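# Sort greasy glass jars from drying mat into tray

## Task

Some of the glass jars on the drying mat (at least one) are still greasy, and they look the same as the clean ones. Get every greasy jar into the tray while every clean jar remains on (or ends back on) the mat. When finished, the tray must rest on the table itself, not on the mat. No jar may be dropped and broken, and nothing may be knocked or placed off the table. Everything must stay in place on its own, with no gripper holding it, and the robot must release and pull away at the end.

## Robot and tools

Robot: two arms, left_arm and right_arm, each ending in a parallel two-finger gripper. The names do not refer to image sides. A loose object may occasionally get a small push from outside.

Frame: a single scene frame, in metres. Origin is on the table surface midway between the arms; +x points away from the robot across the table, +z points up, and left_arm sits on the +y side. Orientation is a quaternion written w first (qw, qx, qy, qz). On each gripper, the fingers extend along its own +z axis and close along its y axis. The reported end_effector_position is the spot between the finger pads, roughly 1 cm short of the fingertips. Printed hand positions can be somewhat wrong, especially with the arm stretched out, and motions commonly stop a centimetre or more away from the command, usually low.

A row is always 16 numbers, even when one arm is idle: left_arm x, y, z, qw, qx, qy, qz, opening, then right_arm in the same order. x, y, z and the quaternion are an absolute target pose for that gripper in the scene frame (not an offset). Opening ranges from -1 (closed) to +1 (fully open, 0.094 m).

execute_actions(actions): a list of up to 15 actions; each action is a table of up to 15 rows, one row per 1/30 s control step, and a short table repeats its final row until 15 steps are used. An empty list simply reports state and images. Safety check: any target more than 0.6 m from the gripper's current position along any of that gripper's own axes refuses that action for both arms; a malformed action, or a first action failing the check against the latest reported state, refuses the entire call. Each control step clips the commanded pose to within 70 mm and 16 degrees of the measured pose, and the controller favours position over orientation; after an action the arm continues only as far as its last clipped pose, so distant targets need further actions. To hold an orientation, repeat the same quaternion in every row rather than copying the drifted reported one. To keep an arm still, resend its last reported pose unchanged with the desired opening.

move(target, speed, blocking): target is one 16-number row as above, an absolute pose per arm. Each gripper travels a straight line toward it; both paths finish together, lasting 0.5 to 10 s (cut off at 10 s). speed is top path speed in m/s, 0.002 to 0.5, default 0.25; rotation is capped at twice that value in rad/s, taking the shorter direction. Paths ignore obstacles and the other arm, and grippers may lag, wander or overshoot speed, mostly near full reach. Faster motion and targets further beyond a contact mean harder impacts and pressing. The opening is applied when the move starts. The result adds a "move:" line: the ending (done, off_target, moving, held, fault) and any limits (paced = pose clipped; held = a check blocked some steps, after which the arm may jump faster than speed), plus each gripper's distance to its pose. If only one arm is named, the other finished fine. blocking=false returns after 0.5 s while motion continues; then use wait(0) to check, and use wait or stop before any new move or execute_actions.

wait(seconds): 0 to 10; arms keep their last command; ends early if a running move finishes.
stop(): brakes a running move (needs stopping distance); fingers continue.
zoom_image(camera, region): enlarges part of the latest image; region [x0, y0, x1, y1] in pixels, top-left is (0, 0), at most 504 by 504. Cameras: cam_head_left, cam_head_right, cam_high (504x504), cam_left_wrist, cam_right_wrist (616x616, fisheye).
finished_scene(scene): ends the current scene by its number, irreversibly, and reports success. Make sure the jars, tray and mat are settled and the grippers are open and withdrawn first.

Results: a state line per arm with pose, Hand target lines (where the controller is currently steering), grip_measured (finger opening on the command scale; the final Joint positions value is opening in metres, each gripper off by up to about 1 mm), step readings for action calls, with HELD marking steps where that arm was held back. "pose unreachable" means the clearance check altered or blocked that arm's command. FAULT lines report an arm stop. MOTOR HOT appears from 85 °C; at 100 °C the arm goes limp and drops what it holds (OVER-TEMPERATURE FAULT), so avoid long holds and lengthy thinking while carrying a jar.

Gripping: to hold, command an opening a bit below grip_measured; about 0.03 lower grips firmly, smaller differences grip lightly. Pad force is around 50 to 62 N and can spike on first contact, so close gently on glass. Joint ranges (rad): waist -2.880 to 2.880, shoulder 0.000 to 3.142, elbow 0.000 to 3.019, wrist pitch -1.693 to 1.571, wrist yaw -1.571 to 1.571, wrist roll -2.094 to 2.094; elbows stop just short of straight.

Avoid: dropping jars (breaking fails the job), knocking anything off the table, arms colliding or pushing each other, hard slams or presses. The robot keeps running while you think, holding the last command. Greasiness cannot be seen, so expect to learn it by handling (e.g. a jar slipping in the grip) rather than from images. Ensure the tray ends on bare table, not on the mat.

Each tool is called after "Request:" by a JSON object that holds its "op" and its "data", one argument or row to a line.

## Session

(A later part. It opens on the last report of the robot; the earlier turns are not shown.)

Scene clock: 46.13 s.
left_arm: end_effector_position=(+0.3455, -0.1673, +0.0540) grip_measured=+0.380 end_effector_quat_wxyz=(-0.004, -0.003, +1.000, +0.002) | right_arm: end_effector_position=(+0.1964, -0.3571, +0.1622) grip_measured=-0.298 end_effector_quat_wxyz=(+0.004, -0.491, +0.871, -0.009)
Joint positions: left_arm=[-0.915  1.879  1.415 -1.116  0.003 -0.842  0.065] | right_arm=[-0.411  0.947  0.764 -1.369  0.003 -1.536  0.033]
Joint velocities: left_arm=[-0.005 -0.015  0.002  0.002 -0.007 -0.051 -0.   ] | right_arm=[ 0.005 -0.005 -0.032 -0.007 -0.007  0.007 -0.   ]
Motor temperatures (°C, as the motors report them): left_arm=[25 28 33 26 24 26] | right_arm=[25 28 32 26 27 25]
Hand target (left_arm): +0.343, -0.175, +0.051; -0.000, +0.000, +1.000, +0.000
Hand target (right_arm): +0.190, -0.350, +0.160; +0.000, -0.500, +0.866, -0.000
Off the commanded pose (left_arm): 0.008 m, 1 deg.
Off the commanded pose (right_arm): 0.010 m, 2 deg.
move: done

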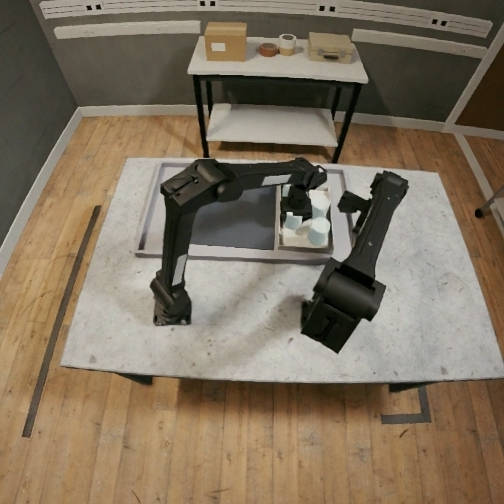

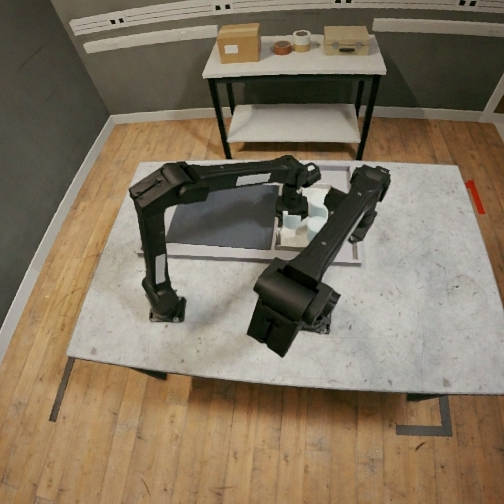

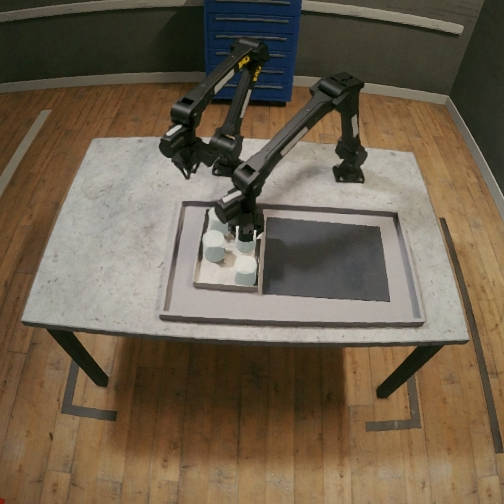

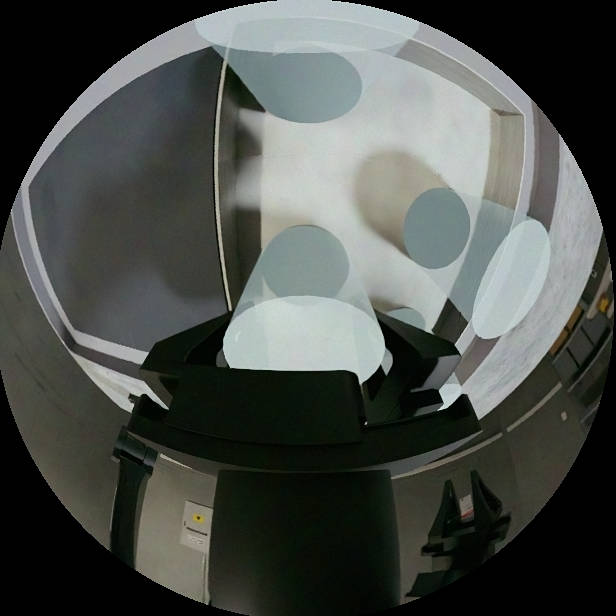

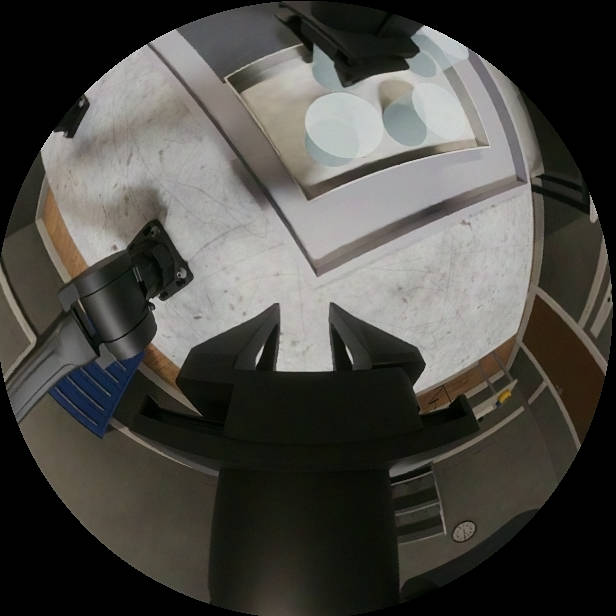

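Request:
{"op": "execute_actions", "data": {
  "actions": [
    [[0.343,-0.172,0.052,0,0,1,0,0.39,0.19,-0.35,0.16,0,-0.5,0.866,0,-0.3],[0.343,-0.172,0.052,0,0,1,0,0.41,0.19,-0.35,0.16,0,-0.5,0.866,0,-0.3],[0.343,-0.172,0.052,0,0,1,0,0.43,0.19,-0.35,0.16,0,-0.5,0.866,0,-0.3],[0.343,-0.172,0.052,0,0,1,0,0.46,0.19,-0.35,0.16,0,-0.5,0.866,0,-0.3],[0.343,-0.172,0.052,0,0,1,0,0.55,0.19,-0.35,0.16,0,-0.5,0.866,0,-0.3],[0.343,-0.172,0.052,0,0,1,0,0.7,0.19,-0.35,0.16,0,-0.5,0.866,0,-0.3]]
  ]
}}

Request:
{"op": "move", "data": {
  "target": [0.35,-0.172,0.15,0,0,1,0,0.7,0.19,-0.35,0.15,0,-0.55,0.835,0,-0.3],
  "speed": 0.18
}}

Request:
{"op": "move", "data": {
  "target": [0.30,0.12,0.19,0,0,1,0,1,0.228,-0.175,0.10,0,-0.7071,0.7071,0,-0.3],
  "speed": 0.25
}}

Scene clock: 46.90 s.
left_arm: end_effector_position=(+0.3445, -0.1661, +0.0525) grip_measured=+0.698 end_effector_quat_wxyz=(-0.005, -0.003, +1.000, +0.003) | right_arm: end_effector_position=(+0.1965, -0.3570, +0.1622) grip_measured=-0.298 end_effector_quat_wxyz=(+0.004, -0.492, +0.871, -0.009)
Joint positions: left_arm=[-0.915  1.879  1.411 -1.114  0.003 -0.842  0.08 ] | right_arm=[-0.411  0.947  0.764 -1.369  0.003 -1.538  0.033]
Joint velocities: left_arm=[ 0.005 -0.015  0.002  0.012 -0.051 -0.081 -0.   ] | right_arm=[-0.005 -0.024 -0.002 -0.002 -0.007 -0.051  0.   ]
Motor temperatures (°C, as the motors report them): left_arm=[25 28 33 26 24 26] | right_arm=[25 28 32 26 27 25]
Hand target (left_arm): +0.343, -0.172, +0.052; +0.000, +0.000, +1.000, +0.000
Hand target (right_arm): +0.190, -0.350, +0.160; -0.000, -0.500, +0.866, -0.000
Off the commanded pose (left_arm): 0.006 m, 1 deg.
Off the commanded pose (right_arm): 0.010 m, 2 deg.
Step readings (end_effector_position):
0: left_arm (+0.3456, -0.1673, +0.0540) | right_arm (+0.1964, -0.3571, +0.1622)
1: left_arm (+0.3455, -0.1672, +0.0538) | right_arm (+0.1964, -0.3571, +0.1622)
2: left_arm (+0.3453, -0.1670, +0.0534) | right_arm (+0.1965, -0.3570, +0.1622)
4: left_arm (+0.3446, -0.1663, +0.0526) | right_arm (+0.1965, -0.3570, +0.1622)
8: left_arm (+0.3445, -0.1661, +0.0525) | right_arm (+0.1965, -0.3570, +0.1622)
15: end_effector_position above

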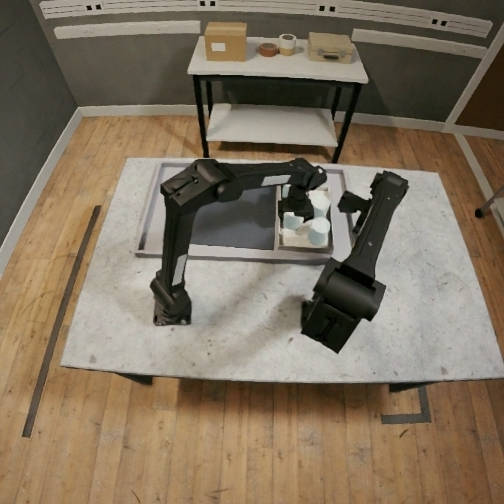

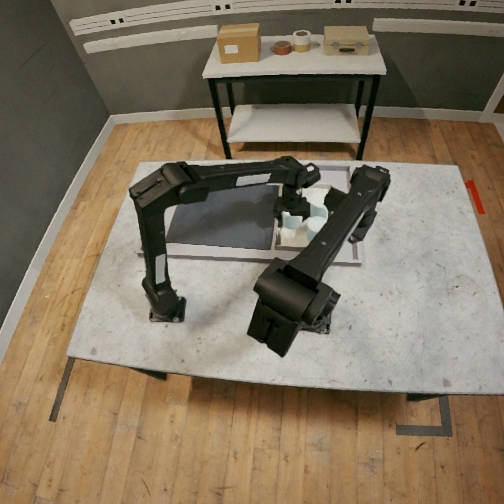

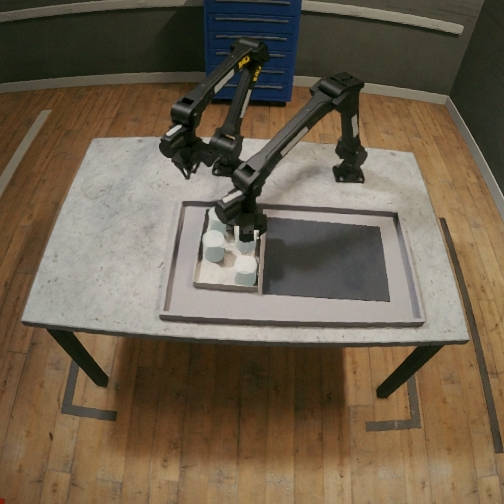

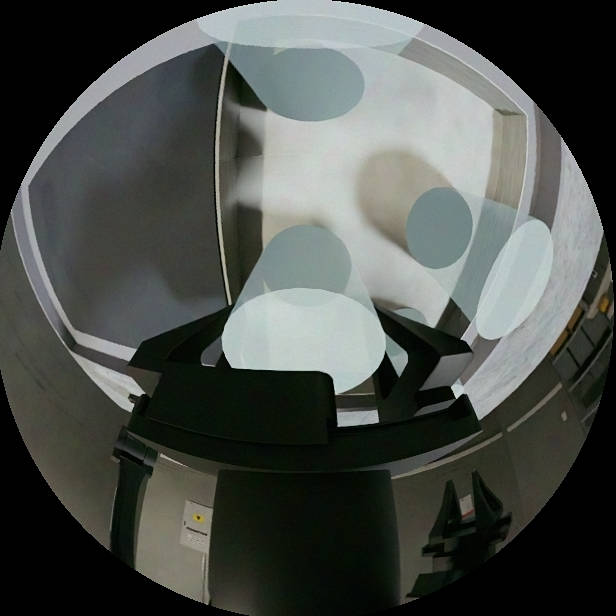

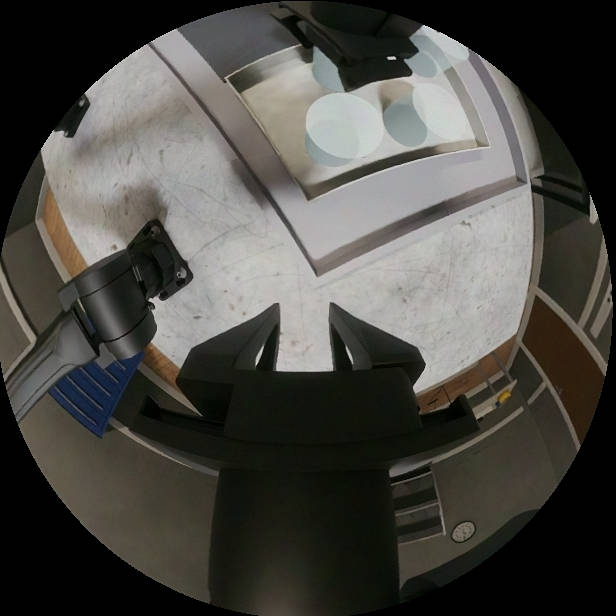

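Scene clock: 47.90 s.
left_arm: end_effector_position=(+0.3406, -0.1617, +0.1296) grip_measured=+0.698 end_effector_quat_wxyz=(-0.015, -0.003, +1.000, +0.015) | right_arm: end_effector_position=(+0.1897, -0.3530, +0.1529) grip_measured=-0.298 end_effector_quat_wxyz=(-0.003, -0.542, +0.840, +0.002)
Joint positions: left_arm=[-0.915  1.809  1.524 -1.327  0.002 -0.842  0.08 ] | right_arm=[-0.41   0.947  0.739 -1.369  0.003 -1.653  0.033]
Joint velocities: left_arm=[-0.005 -0.015  0.007 -0.012  0.022  0.051  0.   ] | right_arm=[ 0.015 -0.015 -0.017  0.017 -0.037 -0.081 -0.001]
Motor temperatures (°C, as the motors report them): left_arm=[25 28 33 26 24 26] | right_arm=[25 28 32 26 27 25]
Hand target (left_arm): +0.348, -0.170, +0.151; +0.000, -0.000, +1.000, -0.000
Hand target (right_arm): +0.190, -0.350, +0.150; -0.000, -0.550, +0.835, -0.000
Off the commanded pose (left_arm): 0.025 m, 2 deg.
Off the commanded pose (right_arm): 0.004 m, 1 deg.
move: off_target (left_arm)

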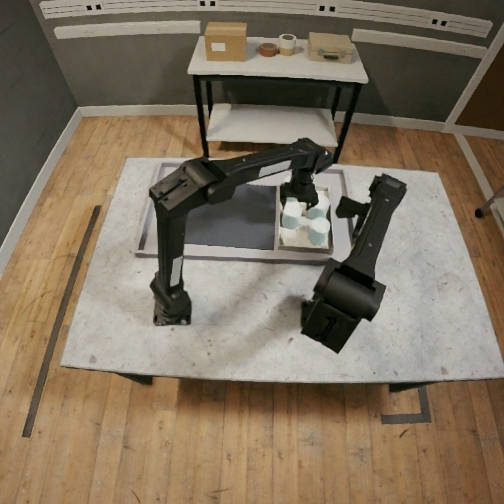

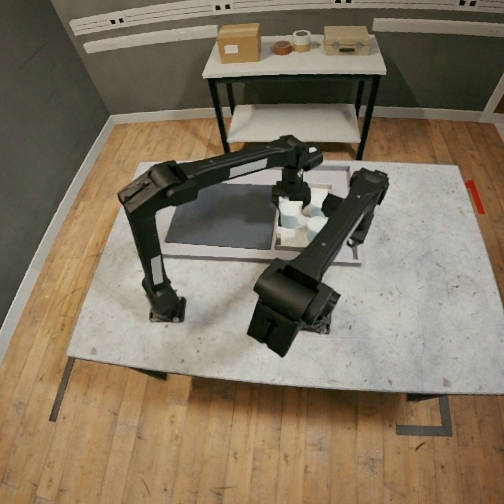

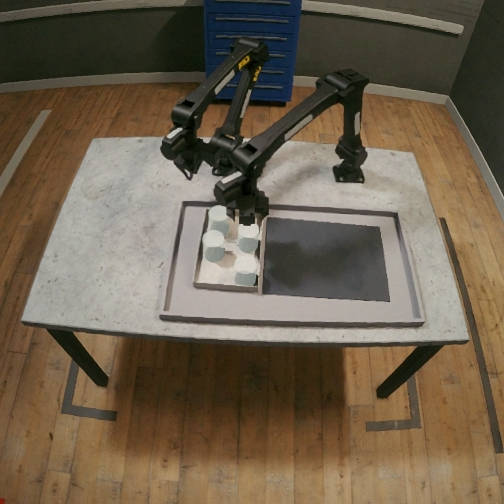

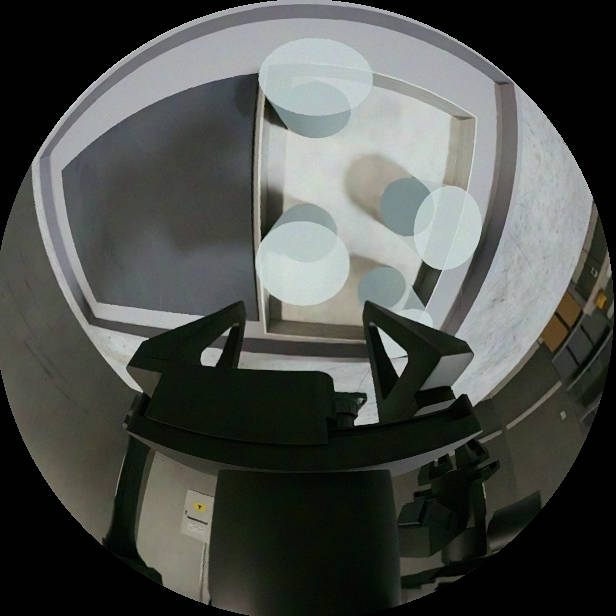

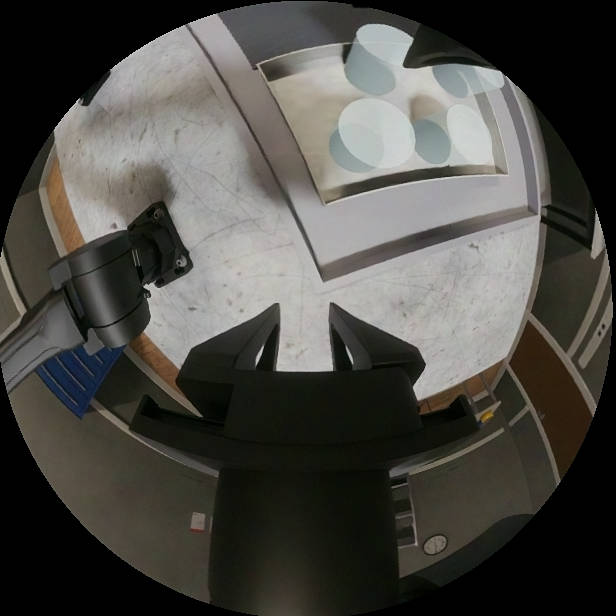

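Scene clock: 49.67 s.
left_arm: end_effector_position=(+0.3031, +0.1190, +0.1844) grip_measured=+1.000 end_effector_quat_wxyz=(+0.002, -0.003, +1.000, +0.003) | right_arm: end_effector_position=(+0.2278, -0.1773, +0.1042) grip_measured=-0.298 end_effector_quat_wxyz=(-0.004, +0.709, -0.705, +0.001)
Joint positions: left_arm=[-0.429  1.247  1.034 -1.355 -0.007 -0.356  0.094] | right_arm=[ 0.363  1.04   0.661 -1.184 -0.002 -1.311  0.033]
Joint velocities: left_arm=[-0.015 -0.015  0.007 -0.007 -0.037  0.037  0.   ] | right_arm=[ 0.005  0.005  0.007  0.012 -0.022  0.037  0.001]
Motor temperatures (°C, as the motors report them): left_arm=[25 28 33 26 24 26] | right_arm=[25 28 32 26 27 25]
Hand target (left_arm): +0.301, +0.120, +0.187; +0.001, +0.000, +1.000, +0.002
Hand target (right_arm): +0.230, -0.176, +0.100; -0.004, +0.707, -0.707, +0.003
Off the commanded pose (left_arm): 0.006 m, 1 deg.
Off the commanded pose (right_arm): 0.005 m, 1 deg.
move: done

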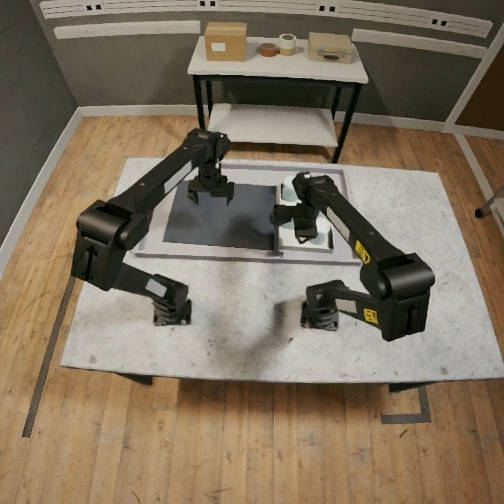

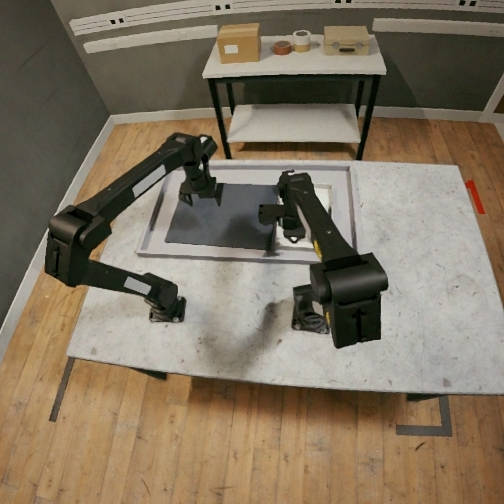

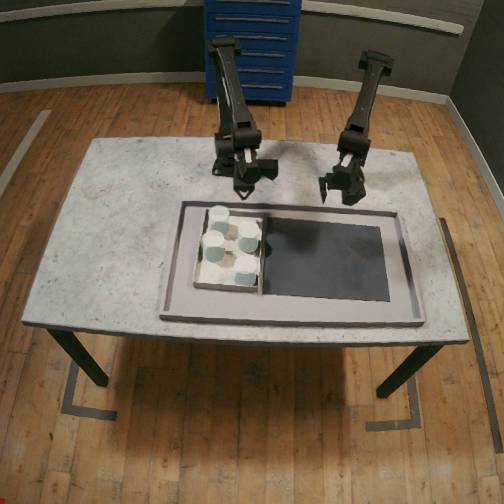

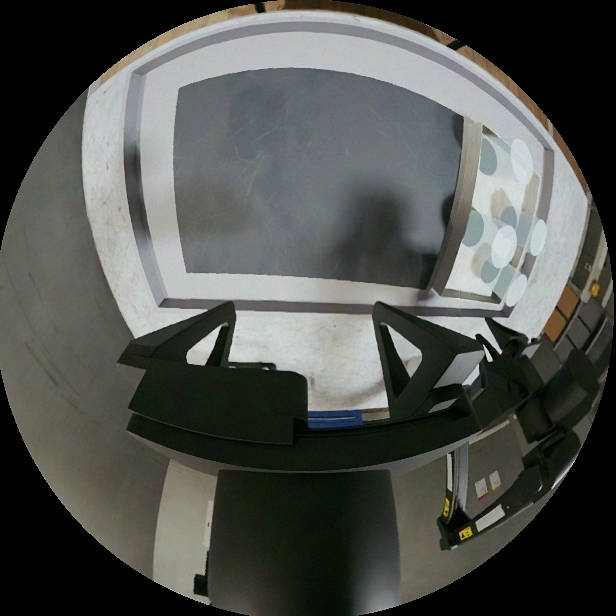

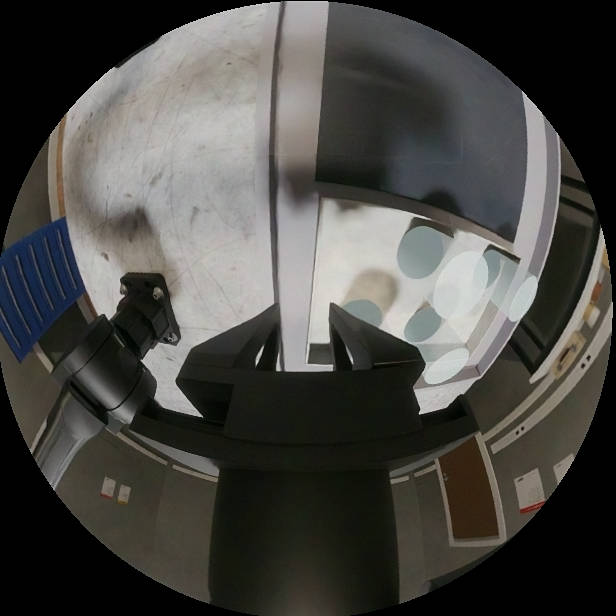

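Request:
{"op": "zoom_image", "data": {
  "camera": "cam_high",
  "region": [180, 190, 290, 300]
}}

Request:
{"op": "move", "data": {
  "target": [0.30,0.12,0.19,0,0,1,0,1,0.235,-0.175,0.045,0,-0.7071,0.7071,0,-0.45],
  "speed": 0.1
}}

Region (180, 190, 290, 300) of cam_high's 504x504 image, scaled by 4.582, with more detail than that image has.

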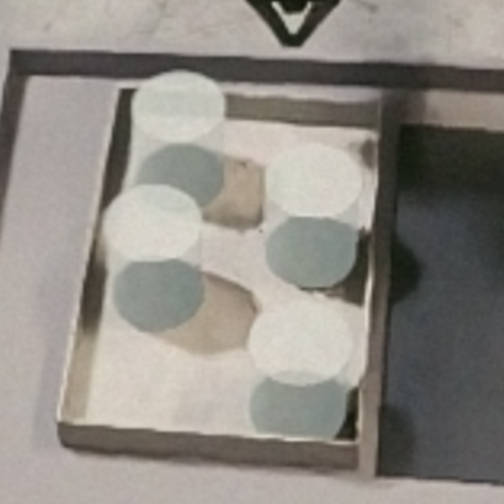

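Scene clock: 50.77 s.
left_arm: end_effector_position=(+0.3012, +0.1191, +0.1844) grip_measured=+1.000 end_effector_quat_wxyz=(-0.002, -0.002, +1.000, +0.002) | right_arm: end_effector_position=(+0.2357, -0.1752, +0.0512) grip_measured=-0.448 end_effector_quat_wxyz=(-0.002, +0.709, -0.706, +0.000)
Joint positions: left_arm=[-0.429  1.247  1.034 -1.363 -0.003 -0.354  0.094] | right_arm=[ 0.363  1.158  0.583 -0.993 -0.002 -1.31   0.026]
Joint velocities: left_arm=[ 0.005 -0.015 -0.012 -0.007 -0.007  0.007  0.   ] | right_arm=[ 0.015  0.005 -0.007 -0.022 -0.007 -0.066 -0.   ]
Motor temperatures (°C, as the motors report them): left_arm=[25 28 33 26 24 26] | right_arm=[25 28 32 26 27 25]
Hand target (left_arm): +0.300, +0.120, +0.190; +0.000, -0.000, +1.000, +0.000
Hand target (right_arm): +0.235, -0.175, +0.045; -0.000, +0.707, -0.707, +0.000
Off the commanded pose (left_arm): 0.006 m, 0 deg.
Off the commanded pose (right_arm): 0.006 m, 0 deg.
move: done

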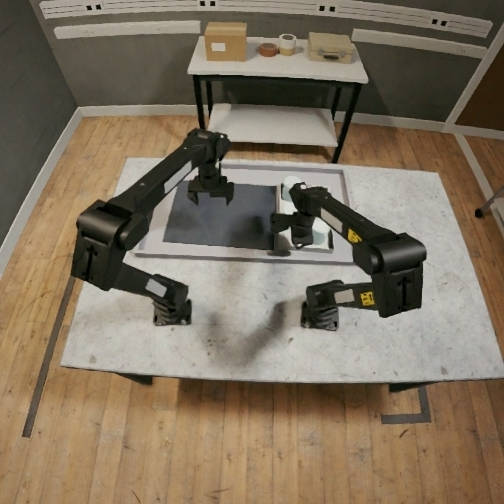

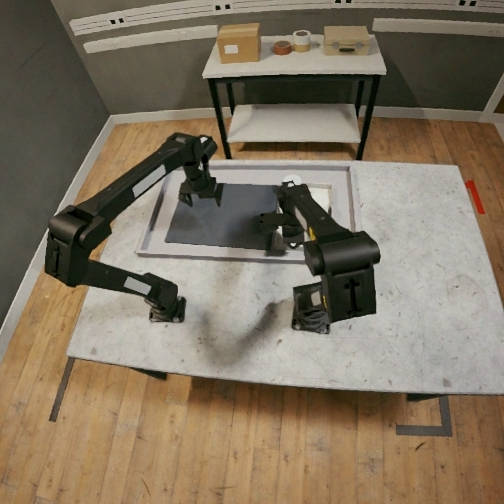

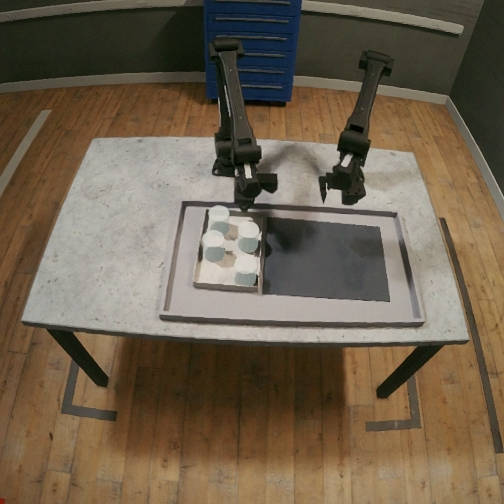

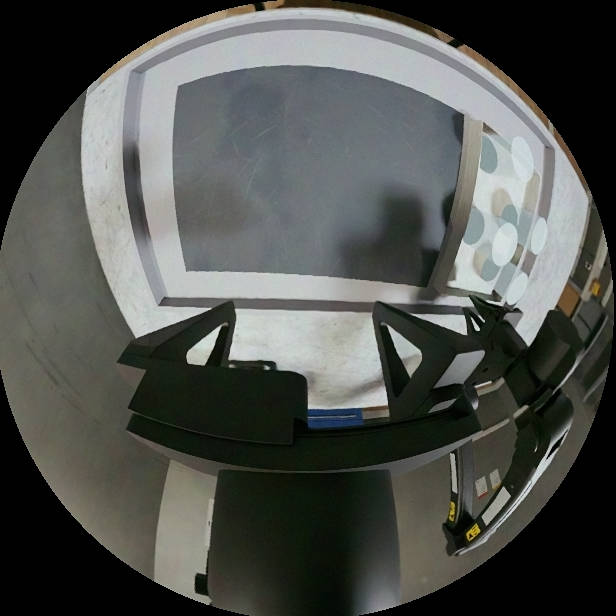

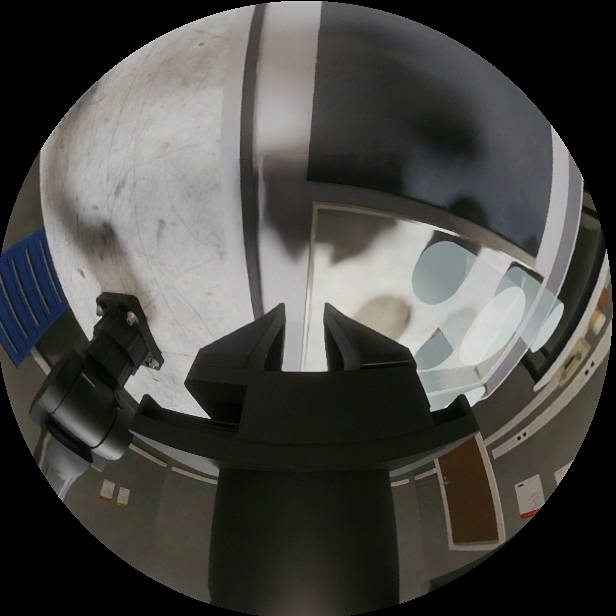

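Request:
{"op": "move", "data": {
  "target": [0.30,0.12,0.19,0,0,1,0,1,0.237,-0.175,0.016,0,-0.7071,0.7071,0,-0.45],
  "speed": 0.06
}}

Scene clock: 51.73 s.
left_arm: end_effector_position=(+0.3012, +0.1190, +0.1844) grip_measured=+1.000 end_effector_quat_wxyz=(-0.002, -0.002, +1.000, +0.002) | right_arm: end_effector_position=(+0.2386, -0.1744, +0.0227) grip_measured=-0.448 end_effector_quat_wxyz=(-0.003, +0.709, -0.706, +0.001)
Joint positions: left_arm=[-0.429  1.247  1.034 -1.363 -0.003 -0.354  0.094] | right_arm=[ 0.363  1.229  0.545 -0.88  -0.002 -1.31   0.026]
Joint velocities: left_arm=[-0.005  0.005 -0.022 -0.007 -0.022 -0.037  0.   ] | right_arm=[-0.015  0.005 -0.017 -0.007 -0.066  0.081 -0.001]
Motor temperatures (°C, as the motors report them): left_arm=[25 28 33 26 24 26] | right_arm=[25 28 32 26 27 25]
Hand target (left_arm): +0.300, +0.120, +0.190; +0.000, +0.000, +1.000, -0.000
Hand target (right_arm): +0.237, -0.175, +0.016; +0.000, +0.707, -0.707, +0.000
Off the commanded pose (left_arm): 0.006 m, 0 deg.
Off the commanded pose (right_arm): 0.007 m, 0 deg.
move: done

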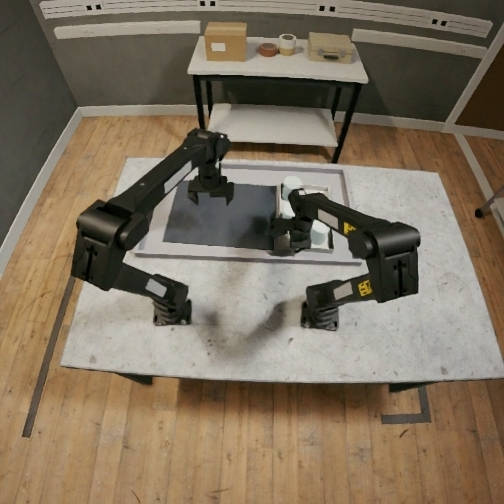

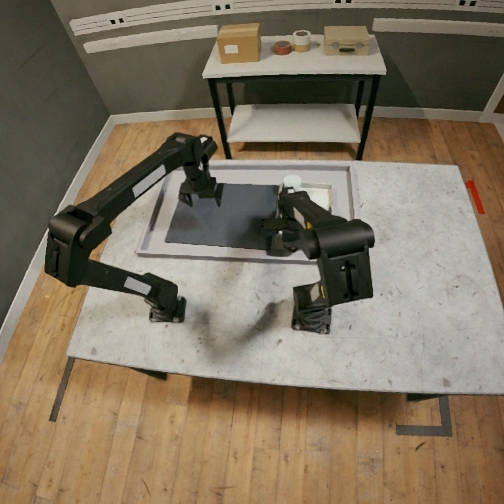

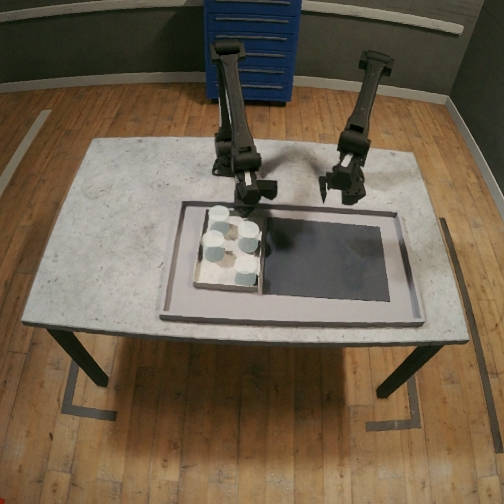

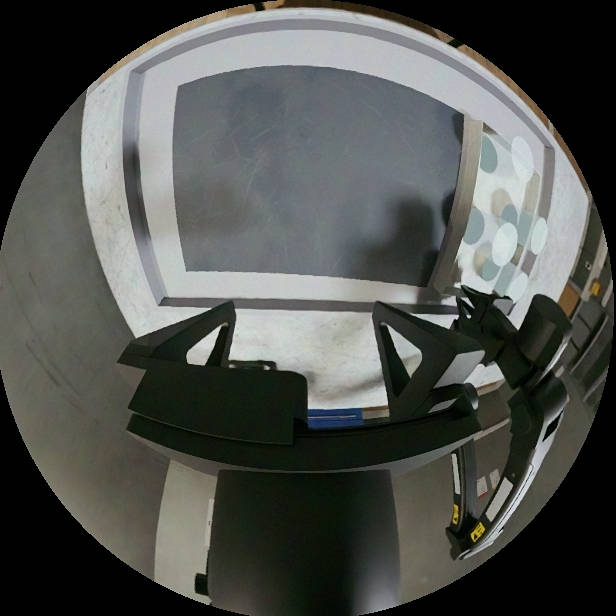

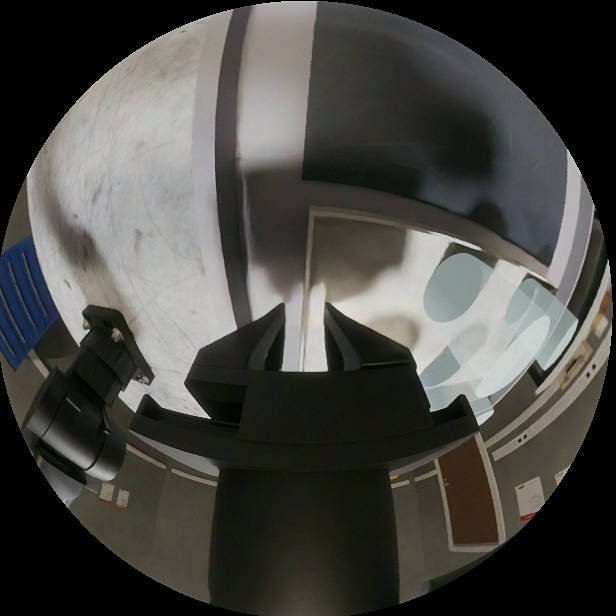

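Request:
{"op": "execute_actions", "data": {
  "actions": [
    [[0.30,0.12,0.19,0,0,1,0,1,0.238,-0.175,0.02,0,-0.7071,0.7071,0,-0.55],[0.30,0.12,0.19,0,0,1,0,1,0.238,-0.175,0.02,0,-0.7071,0.7071,0,-0.65],[0.30,0.12,0.19,0,0,1,0,1,0.238,-0.175,0.02,0,-0.7071,0.7071,0,-0.73],[0.30,0.12,0.19,0,0,1,0,1,0.238,-0.175,0.02,0,-0.7071,0.7071,0,-0.8],[0.30,0.12,0.19,0,0,1,0,1,0.238,-0.175,0.02,0,-0.7071,0.7071,0,-0.85],[0.30,0.12,0.19,0,0,1,0,1,0.238,-0.175,0.02,0,-0.7071,0.7071,0,-0.88],[0.30,0.12,0.19,0,0,1,0,1,0.238,-0.175,0.02,0,-0.7071,0.7071,0,-0.90],[0.30,0.12,0.19,0,0,1,0,1,0.238,-0.175,0.02,0,-0.7071,0.7071,0,-0.92],[0.30,0.12,0.19,0,0,1,0,1,0.238,-0.175,0.02,0,-0.7071,0.7071,0,-0.94],[0.30,0.12,0.19,0,0,1,0,1,0.238,-0.175,0.02,0,-0.7071,0.7071,0,-0.96],[0.30,0.12,0.19,0,0,1,0,1,0.238,-0.175,0.02,0,-0.7071,0.7071,0,-0.98]]
  ]
}}

Request:
{"op": "move", "data": {
  "target": [0.30,0.12,0.19,0,0,1,0,1,0.253,-0.175,0.094,-0.0739,-0.7032,0.7032,0.0739,-0.98],
  "speed": 0.035
}}

Request:
{"op": "zoom_image", "data": {
  "camera": "cam_high",
  "region": [180, 190, 290, 300]
}}

Scene clock: 52.47 s.
left_arm: end_effector_position=(+0.3012, +0.1190, +0.1844) grip_measured=+1.000 end_effector_quat_wxyz=(-0.002, -0.002, +1.000, +0.002) | right_arm: end_effector_position=(+0.2388, -0.1753, +0.0227) grip_measured=-0.963 end_effector_quat_wxyz=(-0.002, +0.701, -0.714, +0.003)
Joint positions: left_arm=[-0.429  1.247  1.034 -1.363 -0.003 -0.354  0.094] | right_arm=[ 0.363  1.229  0.545 -0.88   0.003 -1.288  0.002]
Joint velocities: left_arm=[ 0.005 -0.005 -0.012  0.012  0.022  0.007  0.   ] | right_arm=[ 0.005 -0.005  0.002 -0.012  0.022  0.007  0.   ]
Motor temperatures (°C, as the motors report them): left_arm=[25 28 33 26 24 26] | right_arm=[25 28 32 26 27 25]
Hand target (left_arm): +0.300, +0.120, +0.190; +0.000, -0.000, +1.000, +0.000
Hand target (right_arm): +0.238, -0.175, +0.020; -0.000, +0.707, -0.707, +0.000
Off the commanded pose (left_arm): 0.006 m, 0 deg.
Off the commanded pose (right_arm): 0.003 m, 1 deg.
Step readings (end_effector_position):
0: left_arm (+0.3012, +0.1190, +0.1844) | right_arm (+0.2386, -0.1744, +0.0227)
1: left_arm (+0.3012, +0.1190, +0.1844) | right_arm (+0.2386, -0.1744, +0.0227)
2: left_arm (+0.3012, +0.1190, +0.1844) | right_arm (+0.2386, -0.1744, +0.0227)
4: left_arm (+0.3012, +0.1190, +0.1844) | right_arm (+0.2386, -0.1744, +0.0227)
8: left_arm (+0.3012, +0.1190, +0.1844) | right_arm (+0.2386, -0.1744, +0.0227)
15: end_effector_position above

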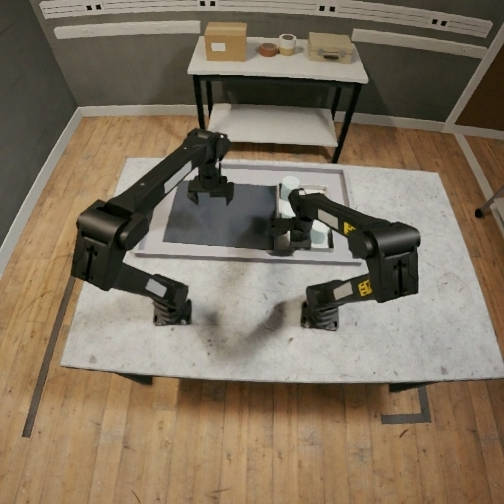

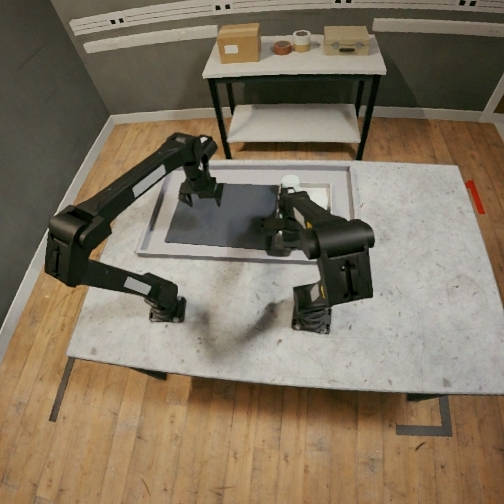

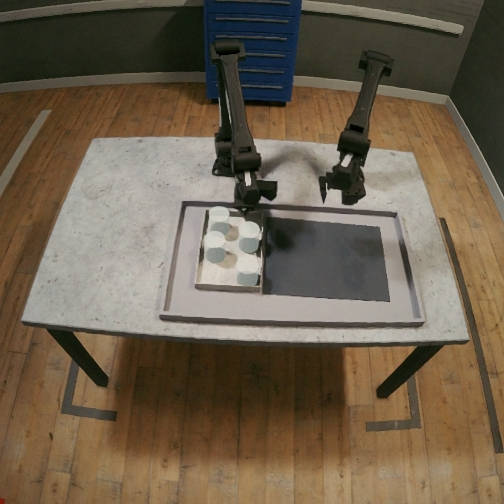

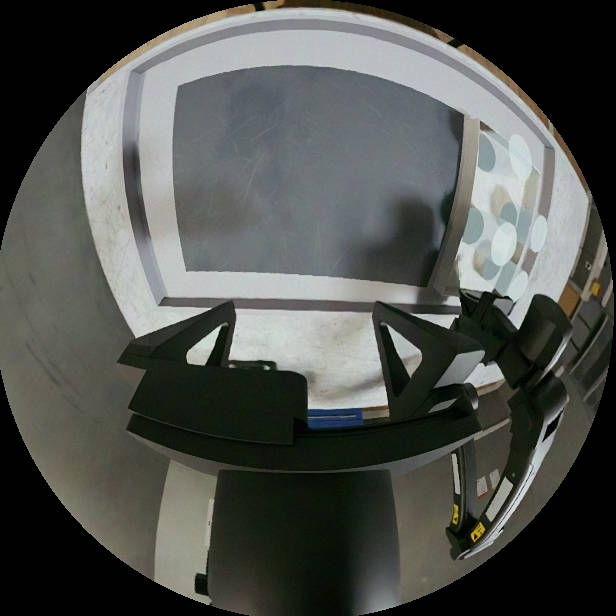

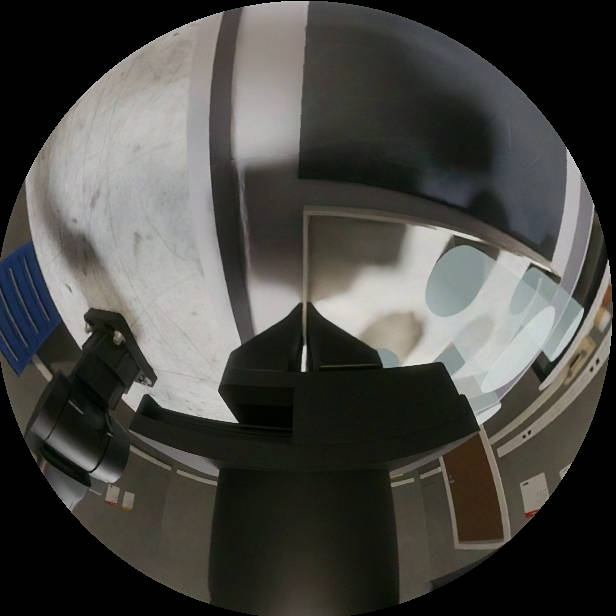

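Scene clock: 55.80 s.
left_arm: end_effector_position=(+0.3012, +0.1190, +0.1844) grip_measured=+1.000 end_effector_quat_wxyz=(-0.002, -0.002, +1.000, +0.002) | right_arm: end_effector_position=(+0.2429, -0.1760, +0.0834) grip_measured=-0.963 end_effector_quat_wxyz=(+0.074, +0.698, -0.709, -0.069)
Joint positions: left_arm=[-0.429  1.247  1.034 -1.363 -0.003 -0.354  0.094] | right_arm=[ 0.327  1.274  0.759 -1.253 -0.04  -1.33   0.002]
Joint velocities: left_arm=[ 0.015 -0.015 -0.012 -0.002  0.081 -0.037  0.   ] | right_arm=[ 0.005 -0.015  0.007 -0.007 -0.022  0.022 -0.001]
Motor temperatures (°C, as the motors report them): left_arm=[25 28 33 26 24 26] | right_arm=[25 28 33 26 27 25]
Hand target (left_arm): +0.300, +0.120, +0.190; +0.000, -0.000, +1.000, +0.000
Hand target (right_arm): +0.253, -0.175, +0.094; +0.075, +0.704, -0.702, -0.072
Off the commanded pose (left_arm): 0.006 m, 0 deg.
Off the commanded pose (right_arm): 0.015 m, 1 deg.
move: off_target (right_arm)

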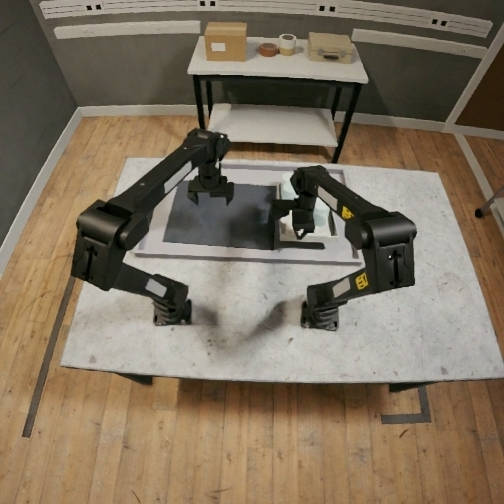

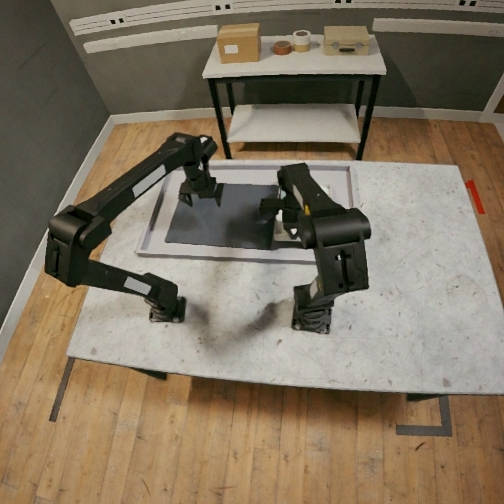

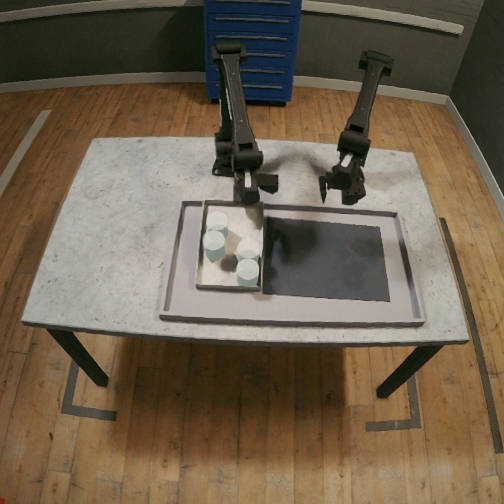

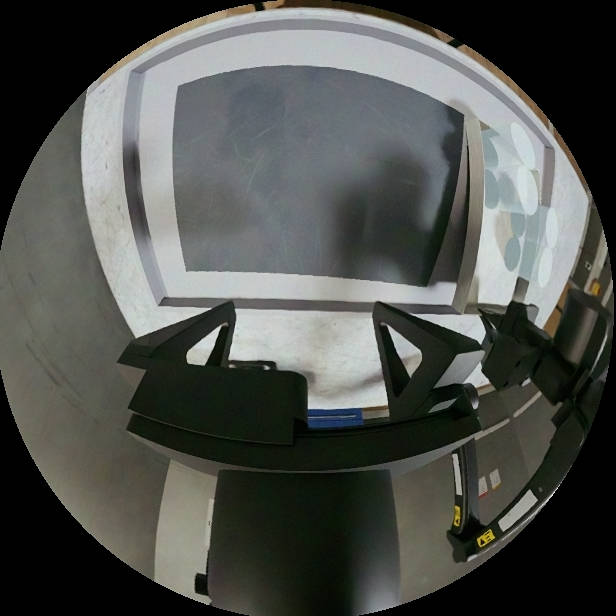

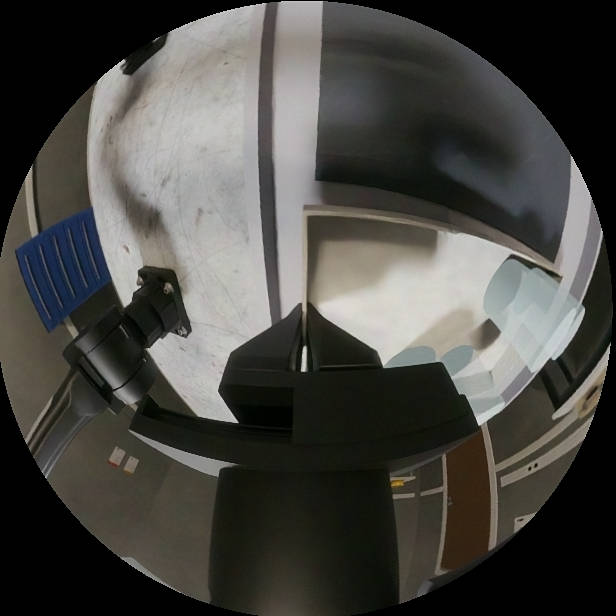

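Region (180, 190, 290, 300) of cam_high's 504x504 image, scaled by 4.582, with more detail than that image has.

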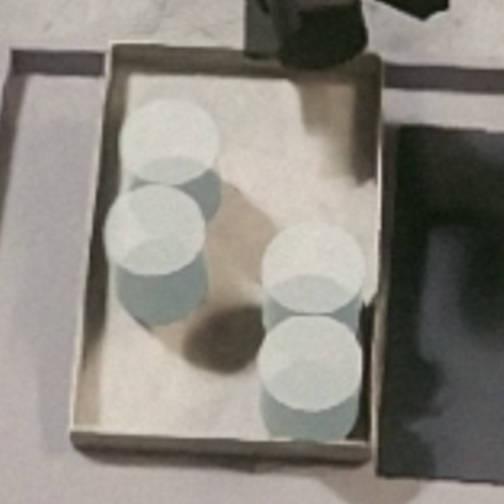

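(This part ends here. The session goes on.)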